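# Find the heavy cartons and stand them on the platform

## Task

Four closed cartons look alike, but at least one still holds disk drives and weighs roughly double the heaviest empty one. Put every drive-filled carton on the low platform, standing upright in its current orientation with no tilt. No empty carton may end up on or above the platform or propped against its top edge. All contents must be completely inside their cartons at the finish. The robot must have released everything and pulled away, and anything that stays put only because the robot holds it does not count.

## Robot and tools

Robot: two arms, left_arm and right_arm, each with 7 joints and a parallel gripper. Weight cannot be seen, so test it: lift each carton a little and compare effort or behaviour (for example joint positions sagging, the arm lagging, or motor heat warnings) before deciding which to move.

Frame: all poses in results use one scene frame. The origin sits on the table surface midway between the arms, +x points out across the table, +z is up, and left_arm is on the +y side. The names left and right are arm labels, not image sides. Printed hand positions can be off, more so when the arm reaches far.

Tool execute_actions, argument actions: a list holding one item or nothing. An empty list just reports the state and includes pictures. An item with rows moves the robot; rows is a list of 1 to 15 rows, and steps (1 to 15, default 15) is how many control steps of 1/30 s run, one row per step, the final row reused if rows run out. Actions need at least 11 steps. An item with only steps (up to 300) is a wait that sends nothing new. Optional pictures: true adds camera images to a result. A refused call does nothing.

Each row is 18 numbers, each in -1 to 1, always for both arms: left_arm's 7 joint numbers, its gripper position, its gripper speed, then the same 9 for right_arm. Joint numbers are offsets, not poses: each is measured from that arm's joint angles in the most recent result listing them (before any such result, and for later calls in the same reply, from where the arm is when the action begins). They are not relative to the previous row. Scale: 1.0 equals 0.9985 rad for waist, shoulder, upper arm roll and elbow, and 0.8765 rad for forearm roll, wrist pitch and wrist roll. Sending all zeros drives the arm back to the reference angles; it is not a hold-still. Joint order and stated ranges (rad): waist ±69.115, shoulder ±2.250, upper arm roll ±69.115, elbow ±2.580, forearm roll ±69.115, wrist pitch ±2.100, wrist roll ±69.115. A request more than 0.013 rad beyond a range end is refused; true ends may differ by 0.013 either way, and overshoots get clipped, reported as "joint sent to its limit".

Gripper numbers are absolute settings, not offsets. Position: +1 fully open (85 mm), 0 about 41 mm, pads touch near -0.8, -1 closes until blocked. Speed: -1 about 20 mm/s, 0 about 85, +1 about 150. To hold firmly, send -1 and keep sending it; for a gentle hold, open then command slightly narrower than the object. To release, command wider than the object. To leave a gripper unchanged, repeat its last two numbers, since 0 is itself a command. Grip force is set by the arm, roughly 190 to 235 N per pad. position_measured_pct is about 50 - 50×position; stopping below ~90 means something is held or blocking, ~90 or above means the pads closed on nothing or something tiny. Fingers point along gripper +z and close along its y; end_effector_position is the midpoint between closed pads, with tips about 19 mm further when closed, 6 mm when open, and they move about 13 mm outward while closing, so keep clearance above surfaces.

Motion: joint speed and acceleration are capped and joints finish together. Each step's target stays within 0.304 rad (first four joints) or 0.266 rad (last three) of the measured angle, and is scaled back if the hand would be sent over 70 mm away. Big moves may not be finished when the result returns. Results arrive 11 steps before an action ends; those steps run afterwards. Between calls the arms keep heading to the last row's target until they nearly stop or a step is HELD.

Result lines: the state line gives each arm's end_effector_position (m) and end_effector_quat_wxyz; Joint positions and Joint velocities list each arm's joints in column order (rad, rad/s). HELD marks steps where the row was partly not sent. "joint command not followed" means a clearance check changed joint targets. A TORQUE FAULT stops an arm for 10 s when a joint hits its load limit (50.7 N m first four joints, 31.9 N m wrist joints; held weight adds). MOTOR HOT appears from 60 °C; at 75 °C an OVER-TEMPERATURE FAULT makes that arm sag until cooled, so avoid holding heavy cartons longer than needed. Brief external tugs on held parts or pushes on loose objects can happen.

Tool zoom_image: camera (one of cam_head_left, cam_head_right, cam_high, cam_low, cam_left_wrist, cam_right_wrist, all 672x504) and region [x0, y0, x1, y1] in pixels from the top-left, at most 504 by 504, giving a closer look at that camera's latest image.

Tool finished_scene: scene, the current scene's number; ends and grades it irreversibly. Replying with no tool call also ends things.

Avoid: dropping, slamming or tipping cartons, spilling contents, pushing anything off the table, arms colliding or pressing on each other, and hard shoves. Finish with grippers open and arms clear of the cartons.

Each tool is called after ">>>" as name([rows], argument=value, ...), one row to a line, values as JSON.

## Session

>>> execute_actions(actions=[])

Scene clock: 0.00 s of 6600.00 s.
left_arm: end_effector_position=(+0.2621, +0.5212, +0.2429) position_measured_pct=0.0 end_effector_quat_wxyz=(-0.200, +0.322, +0.909, +0.175) | right_arm: end_effector_position=(+0.3060, -0.5952, +0.2004) position_measured_pct=0.0 end_effector_quat_wxyz=(-0.001, +0.396, +0.918, +0.001)
Joint positions: left_arm=[-0.46   0.155  0.222  2.071 -0.628  1.128  0.917] | right_arm=[ 0.82   0.43   0.002  1.659 -0.002  1.055  1.514]
Joint velocities: left_arm=[ 0.    -0.    -0.001 -0.     0.001 -0.    -0.   ] | right_arm=[-0.001  0.    -0.    -0.001 -0.     0.    -0.   ]

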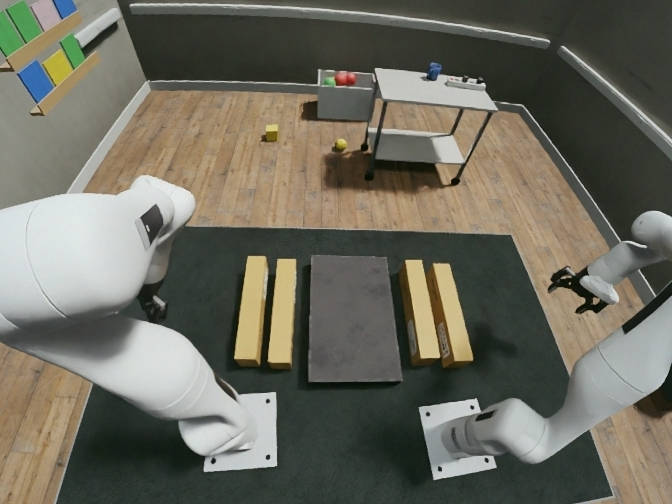

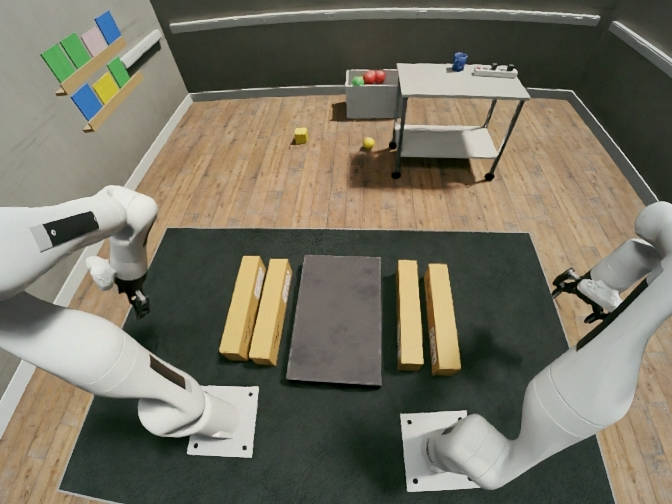

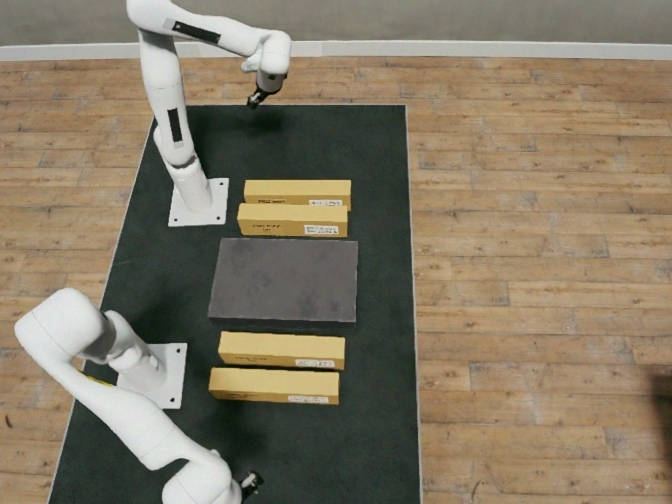

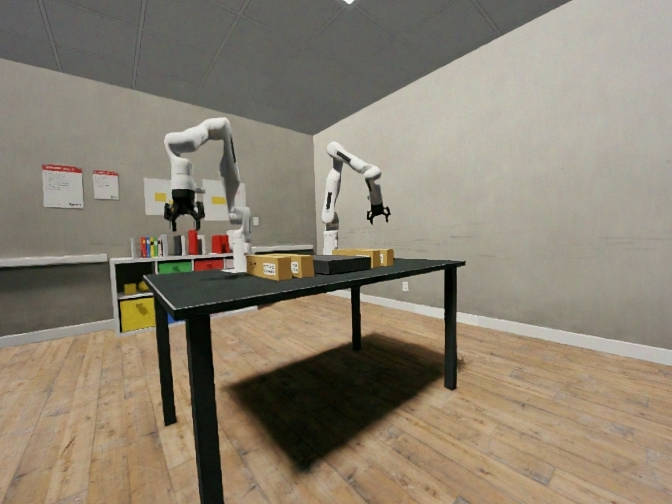

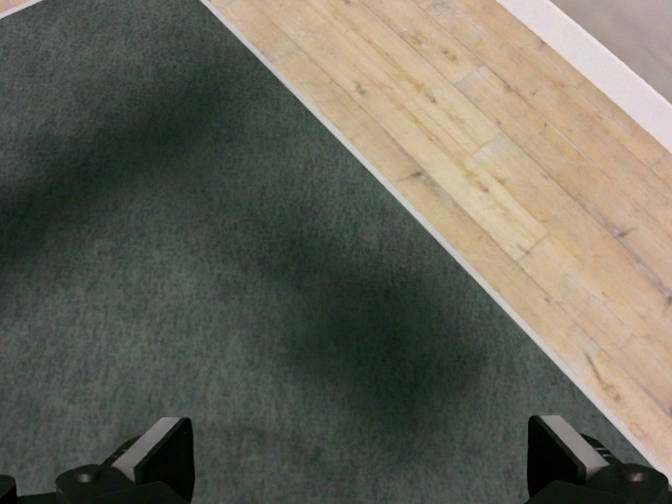

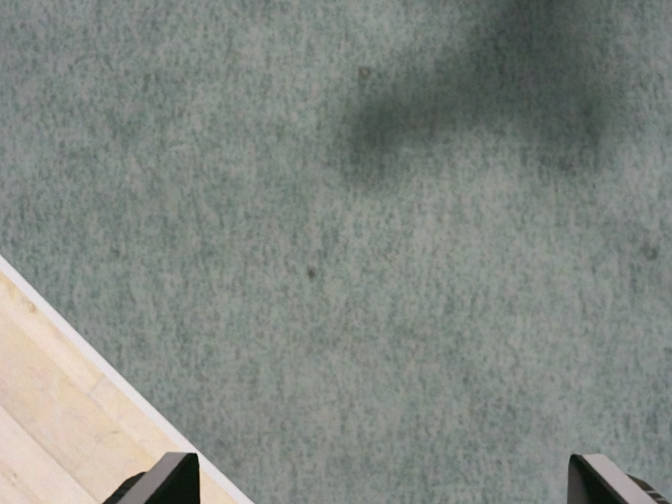

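>>> execute_actions([
  {"rows":[[0.46,0.03,-0.222,-0.048,0.716,-0.221,0.745,1,0,-0.821,-0.245,0,0.364,0,-0.138,0.065,1,0]]},
])

>>> execute_actions([
  {"steps":60},
], pictures=true)

Scene clock: 1.17 s of 6600.00 s.
left_arm: end_effector_position=(+0.2728, +0.5112, +0.2383) position_measured_pct=0.0 end_effector_quat_wxyz=(-0.183, +0.313, +0.916, +0.173) | right_arm: end_effector_position=(+0.3105, -0.5782, +0.2050) position_measured_pct=0.0 end_effector_quat_wxyz=(+0.004, +0.376, +0.926, -0.002)
Joint positions: left_arm=[-0.419  0.159  0.197  2.066 -0.6    1.108  0.945] | right_arm=[ 0.781  0.398  0.005  1.693 -0.001  1.041  1.52 ]
Joint velocities: left_arm=[ 0.62   0.059 -0.408 -0.09   0.492 -0.356  0.493] | right_arm=[-0.611 -0.49   0.004  0.57  -0.    -0.226  0.105]
Steps of this call (steps 1 to 31: nothing new was sent; steps 32 to 35: the first 4 steps of this action). Readings (joint positions | what the end effector reports):
32: left_arm=[-0.458 0.155 0.221 2.071 -0.627 1.128 0.917] | right_arm=[0.818 0.429 0.003 1.660 -0.002 1.054 1.514] | left_arm position_measured_pct=0.0 | right_arm position_measured_pct=0.0
33: left_arm=[-0.450 0.156 0.217 2.070 -0.623 1.125 0.922] | right_arm=[0.811 0.423 0.004 1.666 -0.001 1.052 1.515] | left_arm position_measured_pct=0.0 | right_arm position_measured_pct=0.0
35: the state above

Scene clock: 3.17 s of 6600.00 s.
left_arm: end_effector_position=(+0.3652, +0.3002, +0.2001) position_measured_pct=0.0 end_effector_quat_wxyz=(-0.000, -0.035, +0.999, -0.000) | right_arm: end_effector_position=(+0.3282, -0.2736, +0.2002) position_measured_pct=0.0 end_effector_quat_wxyz=(+0.000, -0.031, +1.000, +0.001)
Joint positions: left_arm=[-0.     0.185 -0.     2.023  0.     0.934  1.57 ] | right_arm=[ 0.     0.185  0.002  2.022 -0.002  0.934  1.571]
Joint velocities: left_arm=[ 0. -0. -0.  0. -0.  0. -0.] | right_arm=[-0.001  0.     0.    -0.001  0.     0.     0.   ]
Kept back: nothing.
Steps of this call (steps 1 to 11: the last 11 steps of your previous action; steps 12 to 45: the robot went on to your last target; steps 46 to 60: nothing new was sent). Readings (joint positions | what the end effector reports):
1: left_arm=[-0.396 0.161 0.182 2.062 -0.581 1.094 0.964] | right_arm=[0.758 0.380 0.005 1.715 -0.001 1.032 1.524] | left_arm position_measured_pct=0.0 | right_arm position_measured_pct=0.0
2: left_arm=[-0.367 0.164 0.162 2.058 -0.557 1.077 0.988] | right_arm=[0.729 0.359 0.005 1.742 -0.001 1.022 1.529] | left_arm position_measured_pct=0.0 | right_arm position_measured_pct=0.0
4: left_arm=[-0.300 0.169 0.123 2.050 -0.499 1.043 1.046] | right_arm=[0.670 0.325 0.003 1.797 -0.002 1.004 1.537] | left_arm position_measured_pct=0.0 | right_arm position_measured_pct=0.0
8: left_arm=[-0.174 0.176 0.068 2.038 -0.375 0.995 1.170] | right_arm=[0.541 0.272 0.003 1.886 -0.002 0.977 1.551] | left_arm position_measured_pct=0.0 | right_arm position_measured_pct=0.0
60: the state above
All arms were judged still, so your last target was given up. Only a new action makes them travel on or press farther. Fingers that are still opening or closing keep moving.

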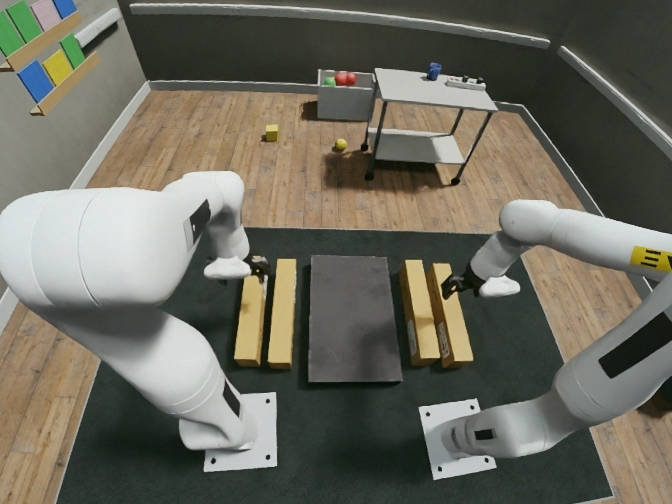

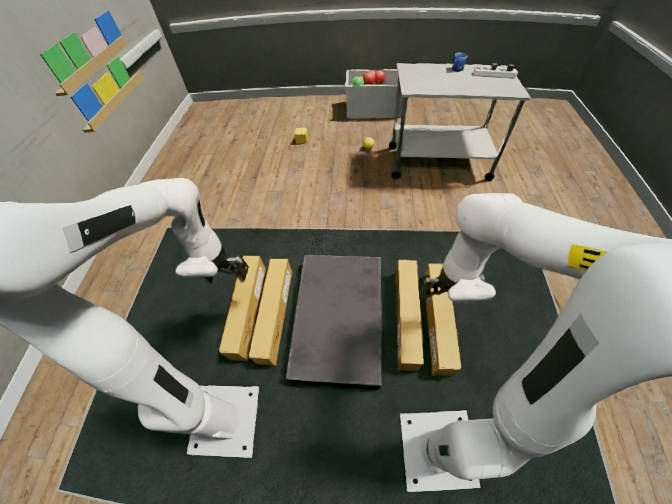

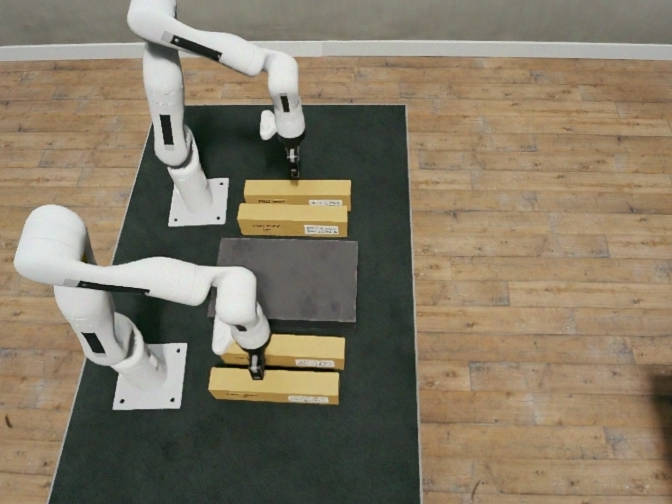

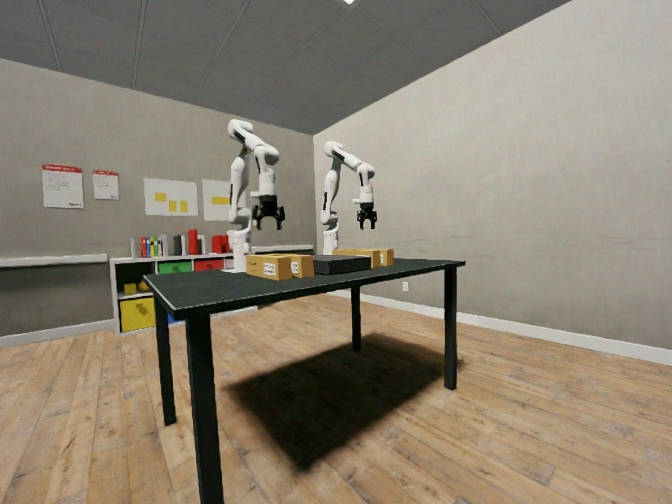

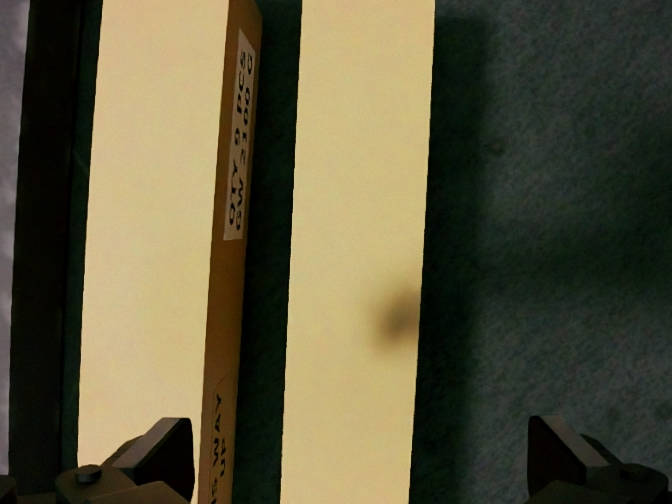

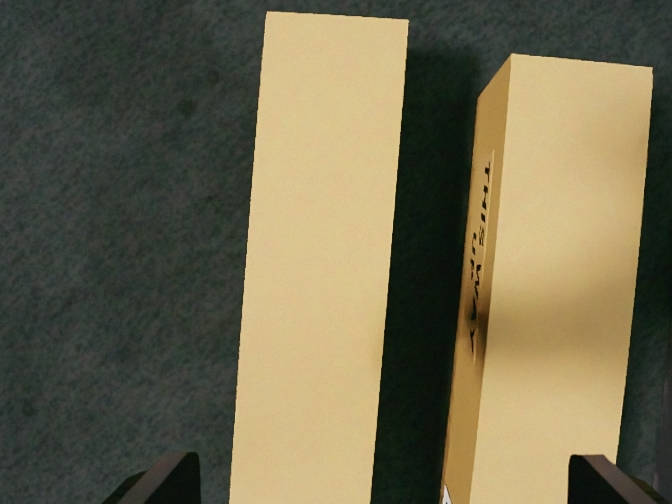

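>>> execute_actions([
  {"rows":[[0.01,0.102,0,0.219,0,-0.366,-0.068,1,0,0.075,0.168,0,0.107,0,-0.313,0.014,1,0]]},
])

>>> execute_actions([
  {"steps":35},
], pictures=true)

Scene clock: 4.83 s of 6600.00 s.
left_arm: end_effector_position=(+0.3595, +0.2992, +0.1861) position_measured_pct=0.0 end_effector_quat_wxyz=(-0.005, -0.029, +1.000, -0.000) | right_arm: end_effector_position=(+0.3302, -0.2791, +0.1823) position_measured_pct=0.0 end_effector_quat_wxyz=(-0.003, -0.023, +1.000, +0.001)
Joint positions: left_arm=[ 0.002  0.203 -0.     2.056 -0.     0.894  1.561] | right_arm=[ 0.018  0.223  0.002  2.043 -0.002  0.882  1.573]
Joint velocities: left_arm=[ 0.028  0.283 -0.001  0.571 -0.001 -0.699 -0.154] | right_arm=[ 0.275  0.61  -0.002  0.361 -0.    -0.909  0.041]
Steps of this call (steps 1 to 46: nothing new was sent; steps 47 to 50: the first 4 steps of this action). Readings (joint positions | what the end effector reports):
47: left_arm=[-0.000 0.186 -0.000 2.024 0.000 0.933 1.570] | right_arm=[0.001 0.187 0.002 2.023 -0.002 0.932 1.571] | left_arm position_measured_pct=0.0 | right_arm position_measured_pct=0.0
48: left_arm=[0.000 0.189 -0.000 2.029 -0.000 0.927 1.568] | right_arm=[0.004 0.193 0.002 2.026 -0.002 0.924 1.571] | left_arm position_measured_pct=0.0 | right_arm position_measured_pct=0.0
50: the state above

Scene clock: 6.00 s of 6600.00 s.
left_arm: end_effector_position=(+0.3351, +0.2951, +0.1200) position_measured_pct=0.0 end_effector_quat_wxyz=(-0.000, +0.000, +1.000, -0.000) | right_arm: end_effector_position=(+0.3348, -0.2986, +0.1199) position_measured_pct=0.0 end_effector_quat_wxyz=(+0.000, +0.000, +1.000, +0.000)
Joint positions: left_arm=[ 0.01   0.287 -0.     2.242  0.     0.614  1.51 ] | right_arm=[ 0.075  0.353  0.002  2.129 -0.002  0.659  1.583]
Joint velocities: left_arm=[ 0.     0.001 -0.001 -0.    -0.    -0.     0.001] | right_arm=[ 0.    -0.    -0.     0.    -0.     0.001 -0.   ]
Kept back: nothing.
Steps of this call (steps 1 to 11: the last 11 steps of your previous action; steps 12 to 30: the robot went on to your last target; steps 31 to 35: nothing new was sent). Readings (joint positions | what the end effector reports):
1: left_arm=[0.003 0.213 -0.000 2.078 -0.000 0.867 1.555] | right_arm=[0.028 0.246 0.002 2.057 -0.002 0.847 1.575] | left_arm position_measured_pct=0.0 | right_arm position_measured_pct=0.0
2: left_arm=[0.004 0.226 -0.000 2.104 0.000 0.832 1.548] | right_arm=[0.038 0.269 0.002 2.072 -0.002 0.808 1.577] | left_arm position_measured_pct=0.0 | right_arm position_measured_pct=0.0
4: left_arm=[0.006 0.248 -0.000 2.155 0.000 0.753 1.534] | right_arm=[0.057 0.313 0.002 2.102 -0.002 0.729 1.580] | left_arm position_measured_pct=0.0 | right_arm position_measured_pct=0.0
8: left_arm=[0.009 0.281 0.000 2.232 0.000 0.629 1.513] | right_arm=[0.072 0.346 0.003 2.128 -0.002 0.661 1.583] | left_arm position_measured_pct=0.0 | right_arm position_measured_pct=0.0
35: the state above
All arms were judged still, so your last target was given up. Only a new action makes them travel on or press farther. Fingers that are still opening or closing keep moving.

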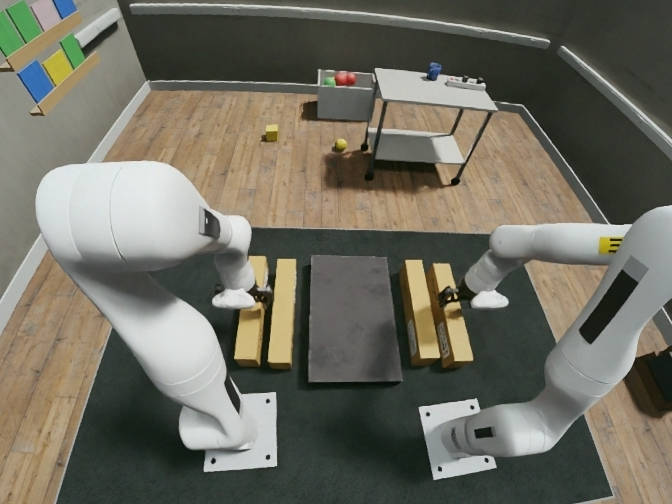

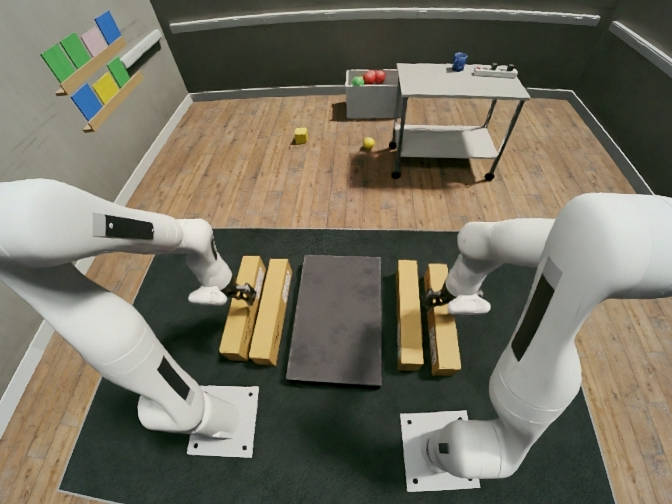

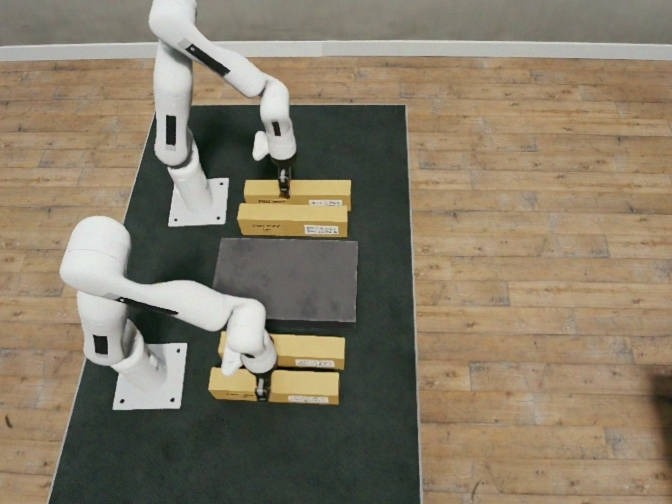

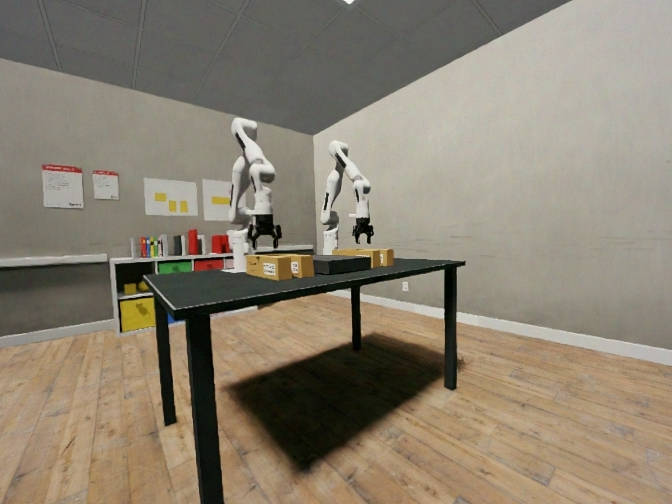

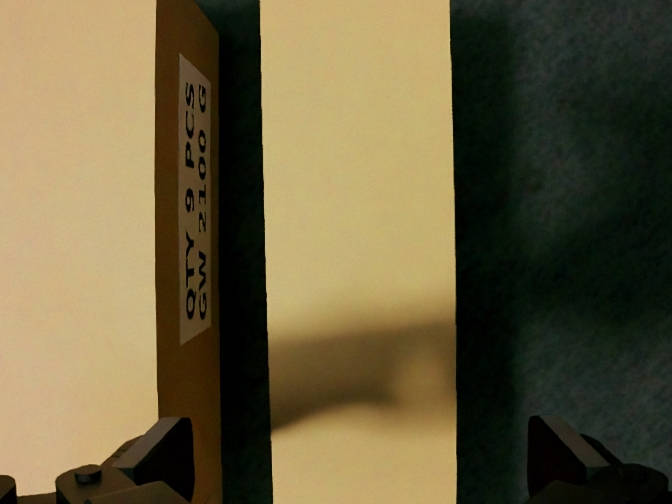

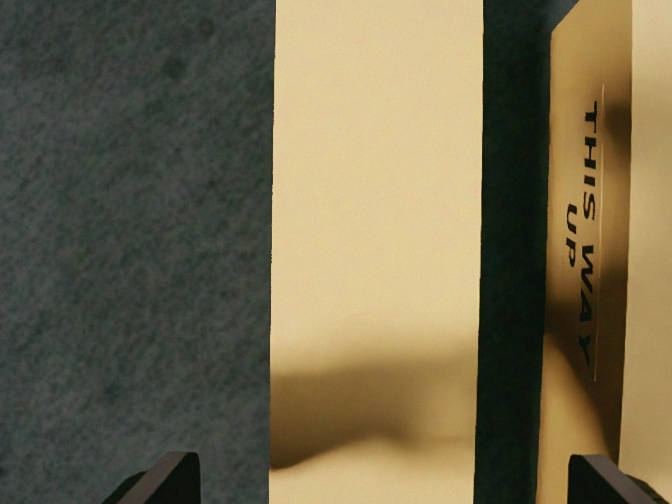

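>>> execute_actions([
  {"rows":[[-0.01,0,0,0,0,0,-0.01,0.68,1,-0.002,0,0,0,0,0,0,0.68,1],[-0.01,0,0,0,0,0,-0.01,0.68,1,-0.002,0,0,0,0,0,0,0.68,1],[-0.01,0,0,0,0,0,-0.01,0.68,1,-0.002,0,0,0,0,0,0,0.68,1],[-0.01,0.217,0,0.015,0,-0.267,0,0.68,1,-0.002,0.197,0,0.008,0,-0.232,0.01,0.68,1]]},
])

>>> execute_actions([
  {"steps":35},
], pictures=true)

Scene clock: 6.97 s of 6600.00 s.
left_arm: end_effector_position=(+0.3351, +0.2979, +0.1195) position_measured_pct=7.9 end_effector_quat_wxyz=(-0.001, -0.000, +1.000, +0.000) | right_arm: end_effector_position=(+0.3348, -0.2980, +0.1194) position_measured_pct=7.9 end_effector_quat_wxyz=(-0.000, -0.001, +1.000, +0.000)
Joint positions: left_arm=[ 0.001  0.288 -0.     2.242 -0.     0.613  1.502] | right_arm=[ 0.073  0.354  0.002  2.13  -0.002  0.658  1.583]
Joint velocities: left_arm=[ 0.007  0.117  0.003  0.017  0.001 -0.083 -0.001] | right_arm=[ 0.001  0.111  0.002  0.009  0.    -0.078  0.015]
Steps of this call (steps 1 to 25: nothing new was sent; steps 26 to 29: the first 4 steps of this action). Readings (joint positions | what the end effector reports):
26: left_arm=[0.008 0.287 0.000 2.242 0.000 0.614 1.509] | right_arm=[0.074 0.353 0.002 2.129 -0.002 0.659 1.583] | left_arm position_measured_pct=0.0 | right_arm position_measured_pct=0.0
27: left_arm=[0.002 0.287 0.001 2.242 0.000 0.614 1.506] | right_arm=[0.073 0.353 0.002 2.129 -0.002 0.659 1.583] | left_arm position_measured_pct=0.8 | right_arm position_measured_pct=0.8
29: the state above

Scene clock: 8.13 s of 6600.00 s.
left_arm: end_effector_position=(+0.3560, +0.2995, +0.0503) position_measured_pct=16.3 end_effector_quat_wxyz=(+0.001, -0.005, +1.000, +0.000) | right_arm: end_effector_position=(+0.3551, -0.2986, +0.0509) position_measured_pct=15.9 end_effector_quat_wxyz=(+0.001, -0.005, +1.000, -0.000)
Joint positions: left_arm=[-0.     0.503 -0.     2.257  0.     0.38   1.51 ] | right_arm=[ 0.073  0.547  0.003  2.137 -0.002  0.456  1.592]
Joint velocities: left_arm=[ 0.    -0.     0.002 -0.001  0.001 -0.    -0.   ] | right_arm=[-0.001 -0.    -0.     0.001 -0.     0.    -0.   ]
Kept back: nothing.
Steps of this call (steps 1 to 11: the last 11 steps of your previous action; steps 12 to 30: the robot went on to your last target; steps 31 to 35: nothing new was sent). Readings (joint positions | what the end effector reports):
1: left_arm=[0.001 0.295 -0.000 2.243 -0.000 0.607 1.502] | right_arm=[0.073 0.361 0.002 2.130 -0.002 0.653 1.584] | left_arm position_measured_pct=11.9 | right_arm position_measured_pct=11.9
2: left_arm=[0.001 0.308 -0.000 2.244 0.000 0.596 1.503] | right_arm=[0.073 0.374 0.002 2.131 -0.002 0.643 1.585] | left_arm position_measured_pct=13.9 | right_arm position_measured_pct=13.9
4: left_arm=[0.000 0.349 0.000 2.248 0.000 0.555 1.505] | right_arm=[0.073 0.415 0.002 2.133 -0.002 0.603 1.588] | left_arm position_measured_pct=15.5 | right_arm position_measured_pct=15.5
8: left_arm=[-0.000 0.458 -0.000 2.254 0.000 0.430 1.509] | right_arm=[0.073 0.515 0.002 2.136 -0.002 0.492 1.591] | left_arm position_measured_pct=15.9 | right_arm position_measured_pct=15.9
35: the state above
All arms were judged still, so your last target was given up. Only a new action makes them travel on or press farther. Fingers that are still opening or closing keep moving.

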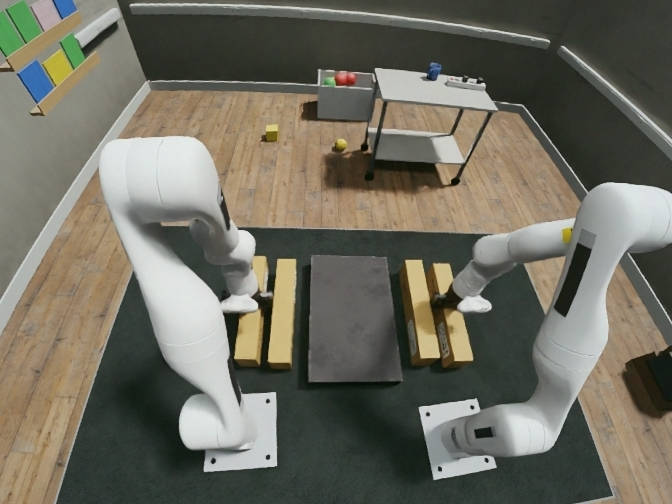

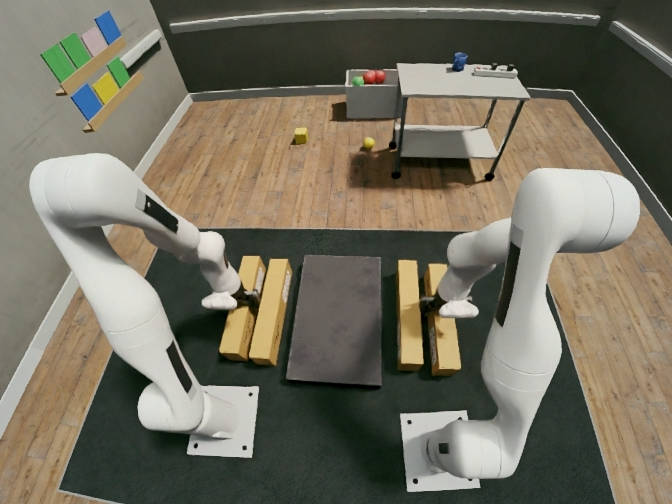

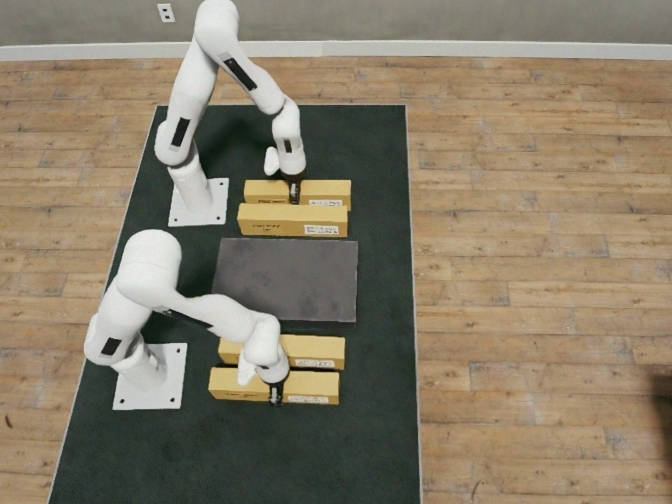

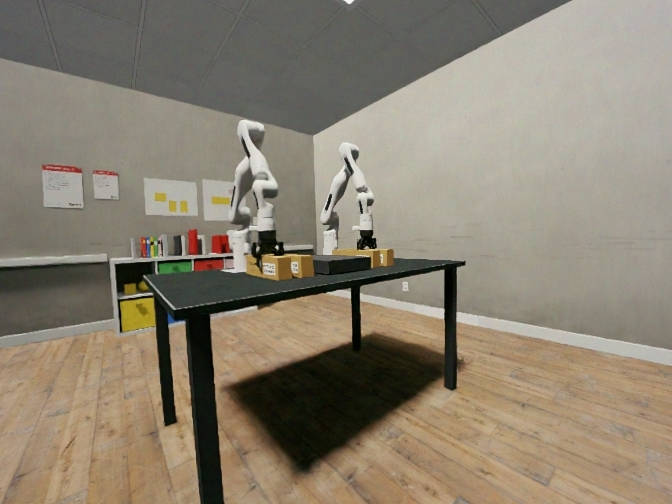

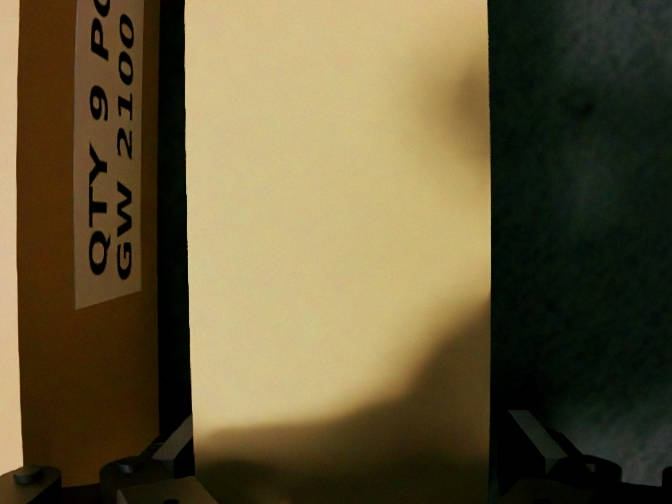

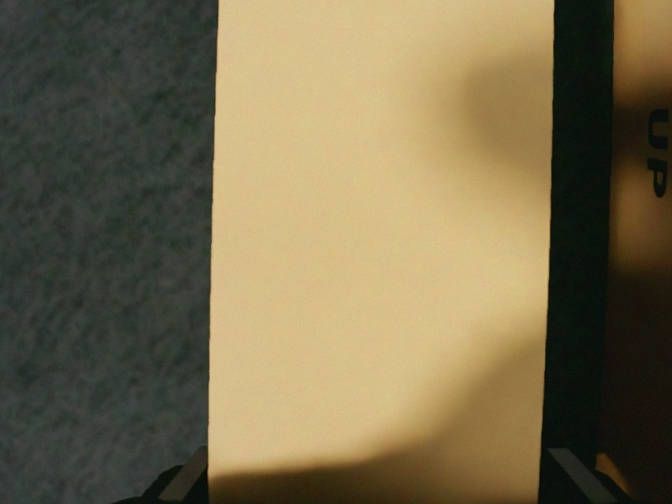

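>>> execute_actions([
  {"rows":[[0,0,0,0,0,0,0,-1,0,0,0,0,0,0,0,0,-1,0]]},
])

>>> execute_actions([
  {"rows":[[0,-0.057,0,-0.015,0,0.082,0,-1,0,0,-0.051,0,-0.014,0,0.074,0,-1,0]]},
])

>>> execute_actions([
  {"steps":30},
], pictures=true)

Scene clock: 8.83 s of 6600.00 s.
left_arm: end_effector_position=(+0.3560, +0.2995, +0.0503) position_measured_pct=20.6 end_effector_quat_wxyz=(+0.001, -0.005, +1.000, +0.000) | right_arm: end_effector_position=(+0.3554, -0.2987, +0.0512) position_measured_pct=20.6 end_effector_quat_wxyz=(+0.001, -0.004, +1.000, -0.000)
Joint positions: left_arm=[-0.     0.503 -0.     2.257  0.     0.38   1.51 ] | right_arm=[ 0.074  0.546  0.003  2.137 -0.002  0.456  1.592]
Joint velocities: left_arm=[ 0.    -0.    -0.003 -0.    -0.001 -0.    -0.   ] | right_arm=[-0.     0.009 -0.001  0.003 -0.     0.001  0.   ]
Steps of this call (steps 1 to 17: nothing new was sent; steps 18 to 21: the first 4 steps of this action). Readings (joint positions | what the end effector reports):
18: left_arm=[-0.000 0.503 -0.000 2.257 0.000 0.380 1.510] | right_arm=[0.074 0.546 0.003 2.137 -0.002 0.456 1.592] | left_arm position_measured_pct=16.3 | right_arm position_measured_pct=15.9
19: left_arm=[-0.000 0.503 -0.000 2.257 0.000 0.380 1.510] | right_arm=[0.074 0.545 0.003 2.137 -0.002 0.456 1.592] | left_arm position_measured_pct=16.7 | right_arm position_measured_pct=16.7
21: the state above

Scene clock: 9.33 s of 6600.00 s.
left_arm: end_effector_position=(+0.3544, +0.2979, +0.0615) position_measured_pct=36.1 end_effector_quat_wxyz=(+0.000, -0.003, +1.000, -0.000) | right_arm: end_effector_position=(+0.3548, -0.2997, +0.0639) position_measured_pct=35.7 end_effector_quat_wxyz=(+0.002, -0.003, +1.000, -0.000)
Joint positions: left_arm=[0.002 0.471 0.001 2.252 0.001 0.419 1.51 ] | right_arm=[ 0.075  0.513  0.004  2.13  -0.002  0.494  1.592]
Joint velocities: left_arm=[ 0.005 -0.412  0.008 -0.1    0.01   0.581  0.001] | right_arm=[ 0.006 -0.382  0.011 -0.115  0.003  0.515 -0.005]
Steps of this call (steps 1 to 11: the last 11 steps of your previous action; steps 12 to 15: the first 4 steps of this action, its rows measured from where the robot was after step 11). Readings (joint positions | what the end effector reports):
11: left_arm=[0.002 0.501 0.003 2.257 0.002 0.381 1.510] | right_arm=[0.075 0.544 0.005 2.136 -0.002 0.457 1.591] | left_arm position_measured_pct=35.7 | right_arm position_measured_pct=35.7
12: left_arm=[0.003 0.500 0.003 2.257 0.002 0.382 1.510] | right_arm=[0.075 0.543 0.005 2.136 -0.002 0.458 1.591] | left_arm position_measured_pct=35.7 | right_arm position_measured_pct=35.7
13: left_arm=[0.002 0.495 0.003 2.256 0.001 0.387 1.510] | right_arm=[0.075 0.538 0.004 2.136 -0.002 0.464 1.592] | left_arm position_measured_pct=36.1 | right_arm position_measured_pct=35.7
15: the state above

Scene clock: 10.33 s of 6600.00 s.
left_arm: end_effector_position=(+0.3518, +0.2969, +0.0683) position_measured_pct=36.1 end_effector_quat_wxyz=(-0.004, -0.003, +1.000, -0.001) | right_arm: end_effector_position=(+0.3531, -0.3002, +0.0704) position_measured_pct=35.7 end_effector_quat_wxyz=(-0.001, -0.002, +1.000, -0.001)
Joint positions: left_arm=[0.002 0.452 0.003 2.245 0.002 0.453 1.51 ] | right_arm=[ 0.075  0.498  0.005  2.124 -0.002  0.522  1.591]
Joint velocities: left_arm=[-0.     0.001  0.    -0.    -0.    -0.002 -0.   ] | right_arm=[ 0.002  0.001 -0.    -0.002  0.     0.001 -0.   ]
Kept back: nothing.
Steps of this call (steps 1 to 11: the last 11 steps of your previous action; steps 12 to 30: the robot went on to your last target). Readings (joint positions | what the end effector reports):
1: left_arm=[0.003 0.460 0.002 2.248 0.001 0.435 1.510] | right_arm=[0.076 0.504 0.004 2.126 -0.002 0.509 1.591] | left_arm position_measured_pct=36.1 | right_arm position_measured_pct=35.7
2: left_arm=[0.003 0.454 0.003 2.246 0.002 0.446 1.510] | right_arm=[0.076 0.500 0.005 2.124 -0.002 0.517 1.591] | left_arm position_measured_pct=36.1 | right_arm position_measured_pct=35.7
4: left_arm=[0.003 0.454 0.004 2.245 0.002 0.452 1.510] | right_arm=[0.076 0.500 0.005 2.124 -0.002 0.521 1.591] | left_arm position_measured_pct=36.1 | right_arm position_measured_pct=35.7
8: left_arm=[0.003 0.453 0.003 2.246 0.002 0.453 1.510] | right_arm=[0.075 0.498 0.005 2.124 -0.002 0.522 1.591] | left_arm position_measured_pct=36.1 | right_arm position_measured_pct=35.7
30: the state above
All arms were judged still, so your last target was given up. Only a new action makes them travel on or press farther. Fingers that are still opening or closing keep moving.

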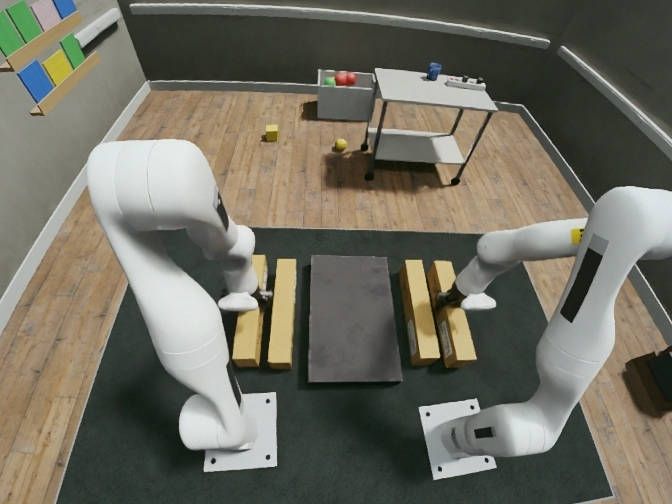

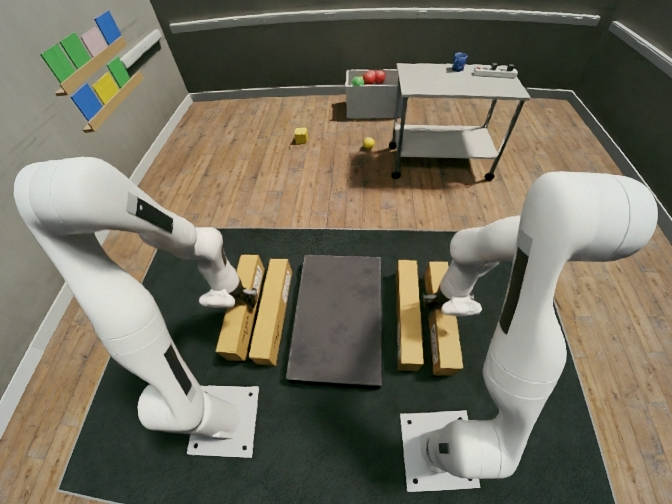

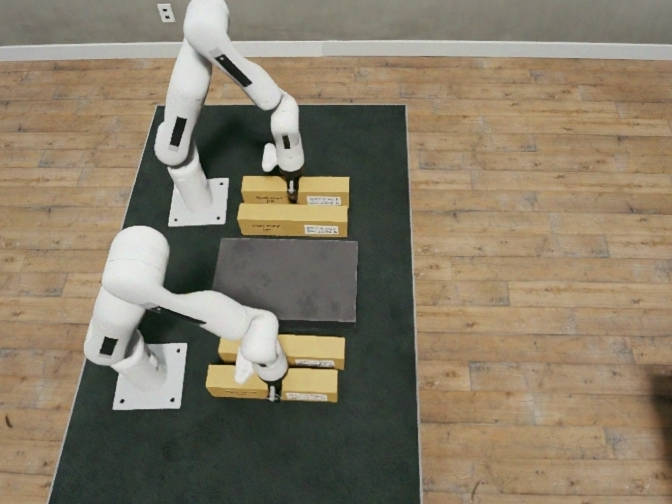

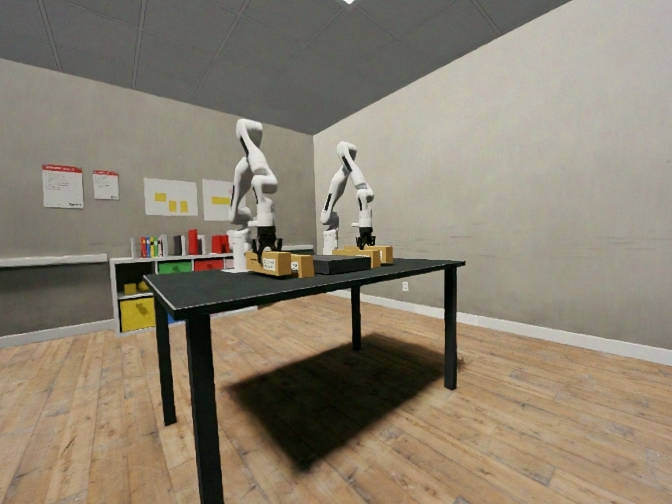

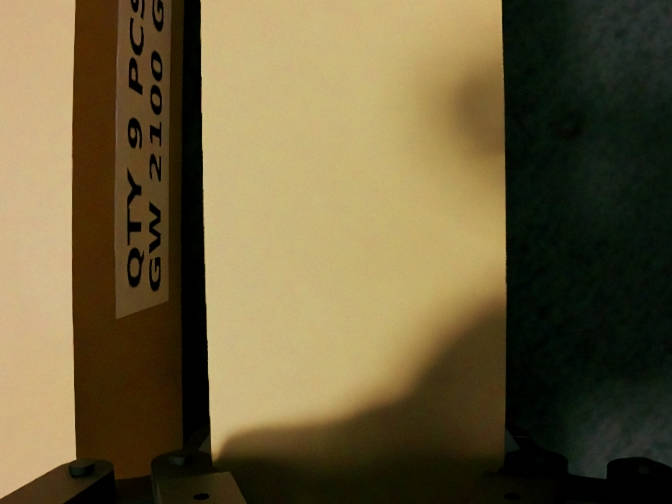

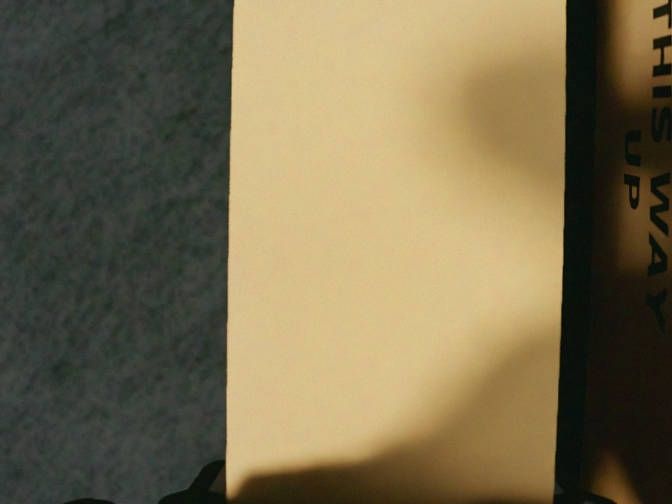

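>>> execute_actions([
  {"rows":[[0,0.048,0,0.012,0,-0.082,0,-1,0,0,0.046,0,0.012,0,-0.074,0,-1,0]]},
])

>>> execute_actions([
  {"rows":[[0,0,0,0,0,0,0,0.68,0.5,0,0,0,0,0,0,0,0.68,0.5]]},
])

>>> execute_actions([
  {"rows":[[0,-0.217,0,-0.015,0,0.267,0,0.68,1,0,-0.197,0,-0.008,0,0.232,0,0.68,1]]},
])

>>> execute_actions([
  {"steps":25},
])

Scene clock: 11.07 s of 6600.00 s.
left_arm: end_effector_position=(+0.3516, +0.2968, +0.0558) position_measured_pct=36.1 end_effector_quat_wxyz=(-0.006, -0.003, +1.000, -0.001) | right_arm: end_effector_position=(+0.3531, -0.3003, +0.0568) position_measured_pct=35.7 end_effector_quat_wxyz=(-0.002, -0.002, +1.000, -0.001)
Joint positions: left_arm=[0.003 0.488 0.003 2.253 0.002 0.412 1.51 ] | right_arm=[ 0.075  0.532  0.005  2.132 -0.002  0.482  1.591]
Joint velocities: left_arm=[-0.001  0.426 -0.002  0.128 -0.001 -0.565 -0.001] | right_arm=[-0.001  0.381 -0.003  0.125  0.    -0.509  0.   ]
Steps of this call (steps 1 to 18: nothing new was sent; steps 19 to 22: the first 4 steps of this action). Readings (joint positions | what the end effector reports):
19: left_arm=[0.002 0.453 0.003 2.246 0.002 0.452 1.510] | right_arm=[0.075 0.499 0.005 2.124 -0.002 0.521 1.591] | left_arm position_measured_pct=36.1 | right_arm position_measured_pct=35.7
20: left_arm=[0.003 0.460 0.003 2.247 0.002 0.445 1.510] | right_arm=[0.075 0.506 0.005 2.125 -0.002 0.514 1.591] | left_arm position_measured_pct=36.1 | right_arm position_measured_pct=35.7
22: the state above

Scene clock: 11.57 s of 6600.00 s.
left_arm: end_effector_position=(+0.3533, +0.2970, +0.0511) position_measured_pct=29.8 end_effector_quat_wxyz=(-0.001, -0.003, +1.000, -0.001) | right_arm: end_effector_position=(+0.3545, -0.3002, +0.0520) position_measured_pct=29.8 end_effector_quat_wxyz=(+0.001, -0.002, +1.000, -0.001)
Joint positions: left_arm=[0.002 0.5   0.003 2.261 0.002 0.383 1.51 ] | right_arm=[ 0.075  0.544  0.005  2.138 -0.002  0.458  1.591]
Joint velocities: left_arm=[ 0.    -0.004  0.001 -0.007 -0.001  0.004 -0.   ] | right_arm=[ 0.001 -0.002 -0.    -0.005  0.     0.001  0.   ]
Steps of this call (steps 1 to 11: the last 11 steps of your previous action; steps 12 to 15: the first 4 steps of this action, its rows measured from where the robot was after step 11). Readings (joint positions | what the end effector reports):
11: left_arm=[0.002 0.499 0.003 2.260 0.002 0.384 1.510] | right_arm=[0.075 0.543 0.005 2.138 -0.002 0.458 1.591] | left_arm position_measured_pct=36.1 | right_arm position_measured_pct=35.7
12: left_arm=[0.002 0.499 0.003 2.261 0.002 0.384 1.510] | right_arm=[0.075 0.543 0.005 2.138 -0.002 0.458 1.591] | left_arm position_measured_pct=36.1 | right_arm position_measured_pct=35.7
13: left_arm=[0.002 0.500 0.003 2.261 0.002 0.383 1.510] | right_arm=[0.075 0.544 0.005 2.138 -0.002 0.458 1.591] | left_arm position_measured_pct=35.7 | right_arm position_measured_pct=35.7
15: the state above

Scene clock: 12.07 s of 6600.00 s.
left_arm: end_effector_position=(+0.3531, +0.2970, +0.0640) position_measured_pct=16.3 end_effector_quat_wxyz=(+0.003, -0.003, +1.000, -0.001) | right_arm: end_effector_position=(+0.3538, -0.3001, +0.0661) position_measured_pct=16.3 end_effector_quat_wxyz=(+0.004, -0.003, +1.000, -0.001)
Joint positions: left_arm=[0.002 0.46  0.003 2.258 0.002 0.419 1.51 ] | right_arm=[ 0.075  0.505  0.005  2.136 -0.002  0.492  1.591]
Joint velocities: left_arm=[-0.001 -0.615 -0.001 -0.042  0.001  0.61  -0.   ] | right_arm=[-0.001 -0.612 -0.    -0.026  0.     0.583  0.   ]
Steps of this call (steps 1 to 11: the last 11 steps of your previous action; steps 12 to 15: the first 4 steps of this action, its rows measured from where the robot was after step 11). Readings (joint positions | what the end effector reports):
11: left_arm=[0.002 0.499 0.003 2.260 0.002 0.384 1.510] | right_arm=[0.075 0.543 0.005 2.138 -0.002 0.458 1.591] | left_arm position_measured_pct=16.3 | right_arm position_measured_pct=16.3
12: left_arm=[0.002 0.498 0.003 2.260 0.002 0.385 1.510] | right_arm=[0.075 0.542 0.005 2.138 -0.002 0.459 1.591] | left_arm position_measured_pct=16.3 | right_arm position_measured_pct=16.3
13: left_arm=[0.002 0.490 0.003 2.260 0.002 0.390 1.510] | right_arm=[0.075 0.535 0.005 2.137 -0.002 0.464 1.591] | left_arm position_measured_pct=16.3 | right_arm position_measured_pct=16.3
15: the state above

Scene clock: 12.90 s of 6600.00 s.
left_arm: end_effector_position=(+0.3327, +0.2956, +0.1206) position_measured_pct=16.3 end_effector_quat_wxyz=(-0.002, -0.003, +1.000, -0.001) | right_arm: end_effector_position=(+0.3349, -0.2997, +0.1220) position_measured_pct=16.3 end_effector_quat_wxyz=(+0.002, -0.002, +1.000, -0.000)
Joint positions: left_arm=[0.002 0.283 0.003 2.245 0.002 0.618 1.51 ] | right_arm=[ 0.075  0.347  0.005  2.13  -0.002  0.662  1.591]
Joint velocities: left_arm=[-0.    -0.001  0.    -0.001 -0.001  0.     0.   ] | right_arm=[ 0.001 -0.001 -0.     0.001  0.    -0.     0.   ]
Kept back: nothing.
Steps of this call (steps 1 to 11: the last 11 steps of your previous action; steps 12 to 25: the robot went on to your last target). Readings (joint positions | what the end effector reports):
1: left_arm=[0.002 0.437 0.003 2.256 0.002 0.442 1.510] | right_arm=[0.075 0.481 0.005 2.135 -0.002 0.514 1.591] | left_arm position_measured_pct=16.3 | right_arm position_measured_pct=16.3
2: left_arm=[0.002 0.408 0.003 2.254 0.002 0.472 1.510] | right_arm=[0.075 0.453 0.005 2.134 -0.002 0.543 1.591] | left_arm position_measured_pct=16.3 | right_arm position_measured_pct=16.3
4: left_arm=[0.002 0.349 0.003 2.250 0.002 0.539 1.510] | right_arm=[0.075 0.399 0.005 2.131 -0.002 0.603 1.591] | left_arm position_measured_pct=16.3 | right_arm position_measured_pct=16.3
8: left_arm=[0.003 0.293 0.003 2.246 0.002 0.613 1.510] | right_arm=[0.075 0.355 0.005 2.129 -0.002 0.660 1.591] | left_arm position_measured_pct=16.3 | right_arm position_measured_pct=16.3
25: the state above


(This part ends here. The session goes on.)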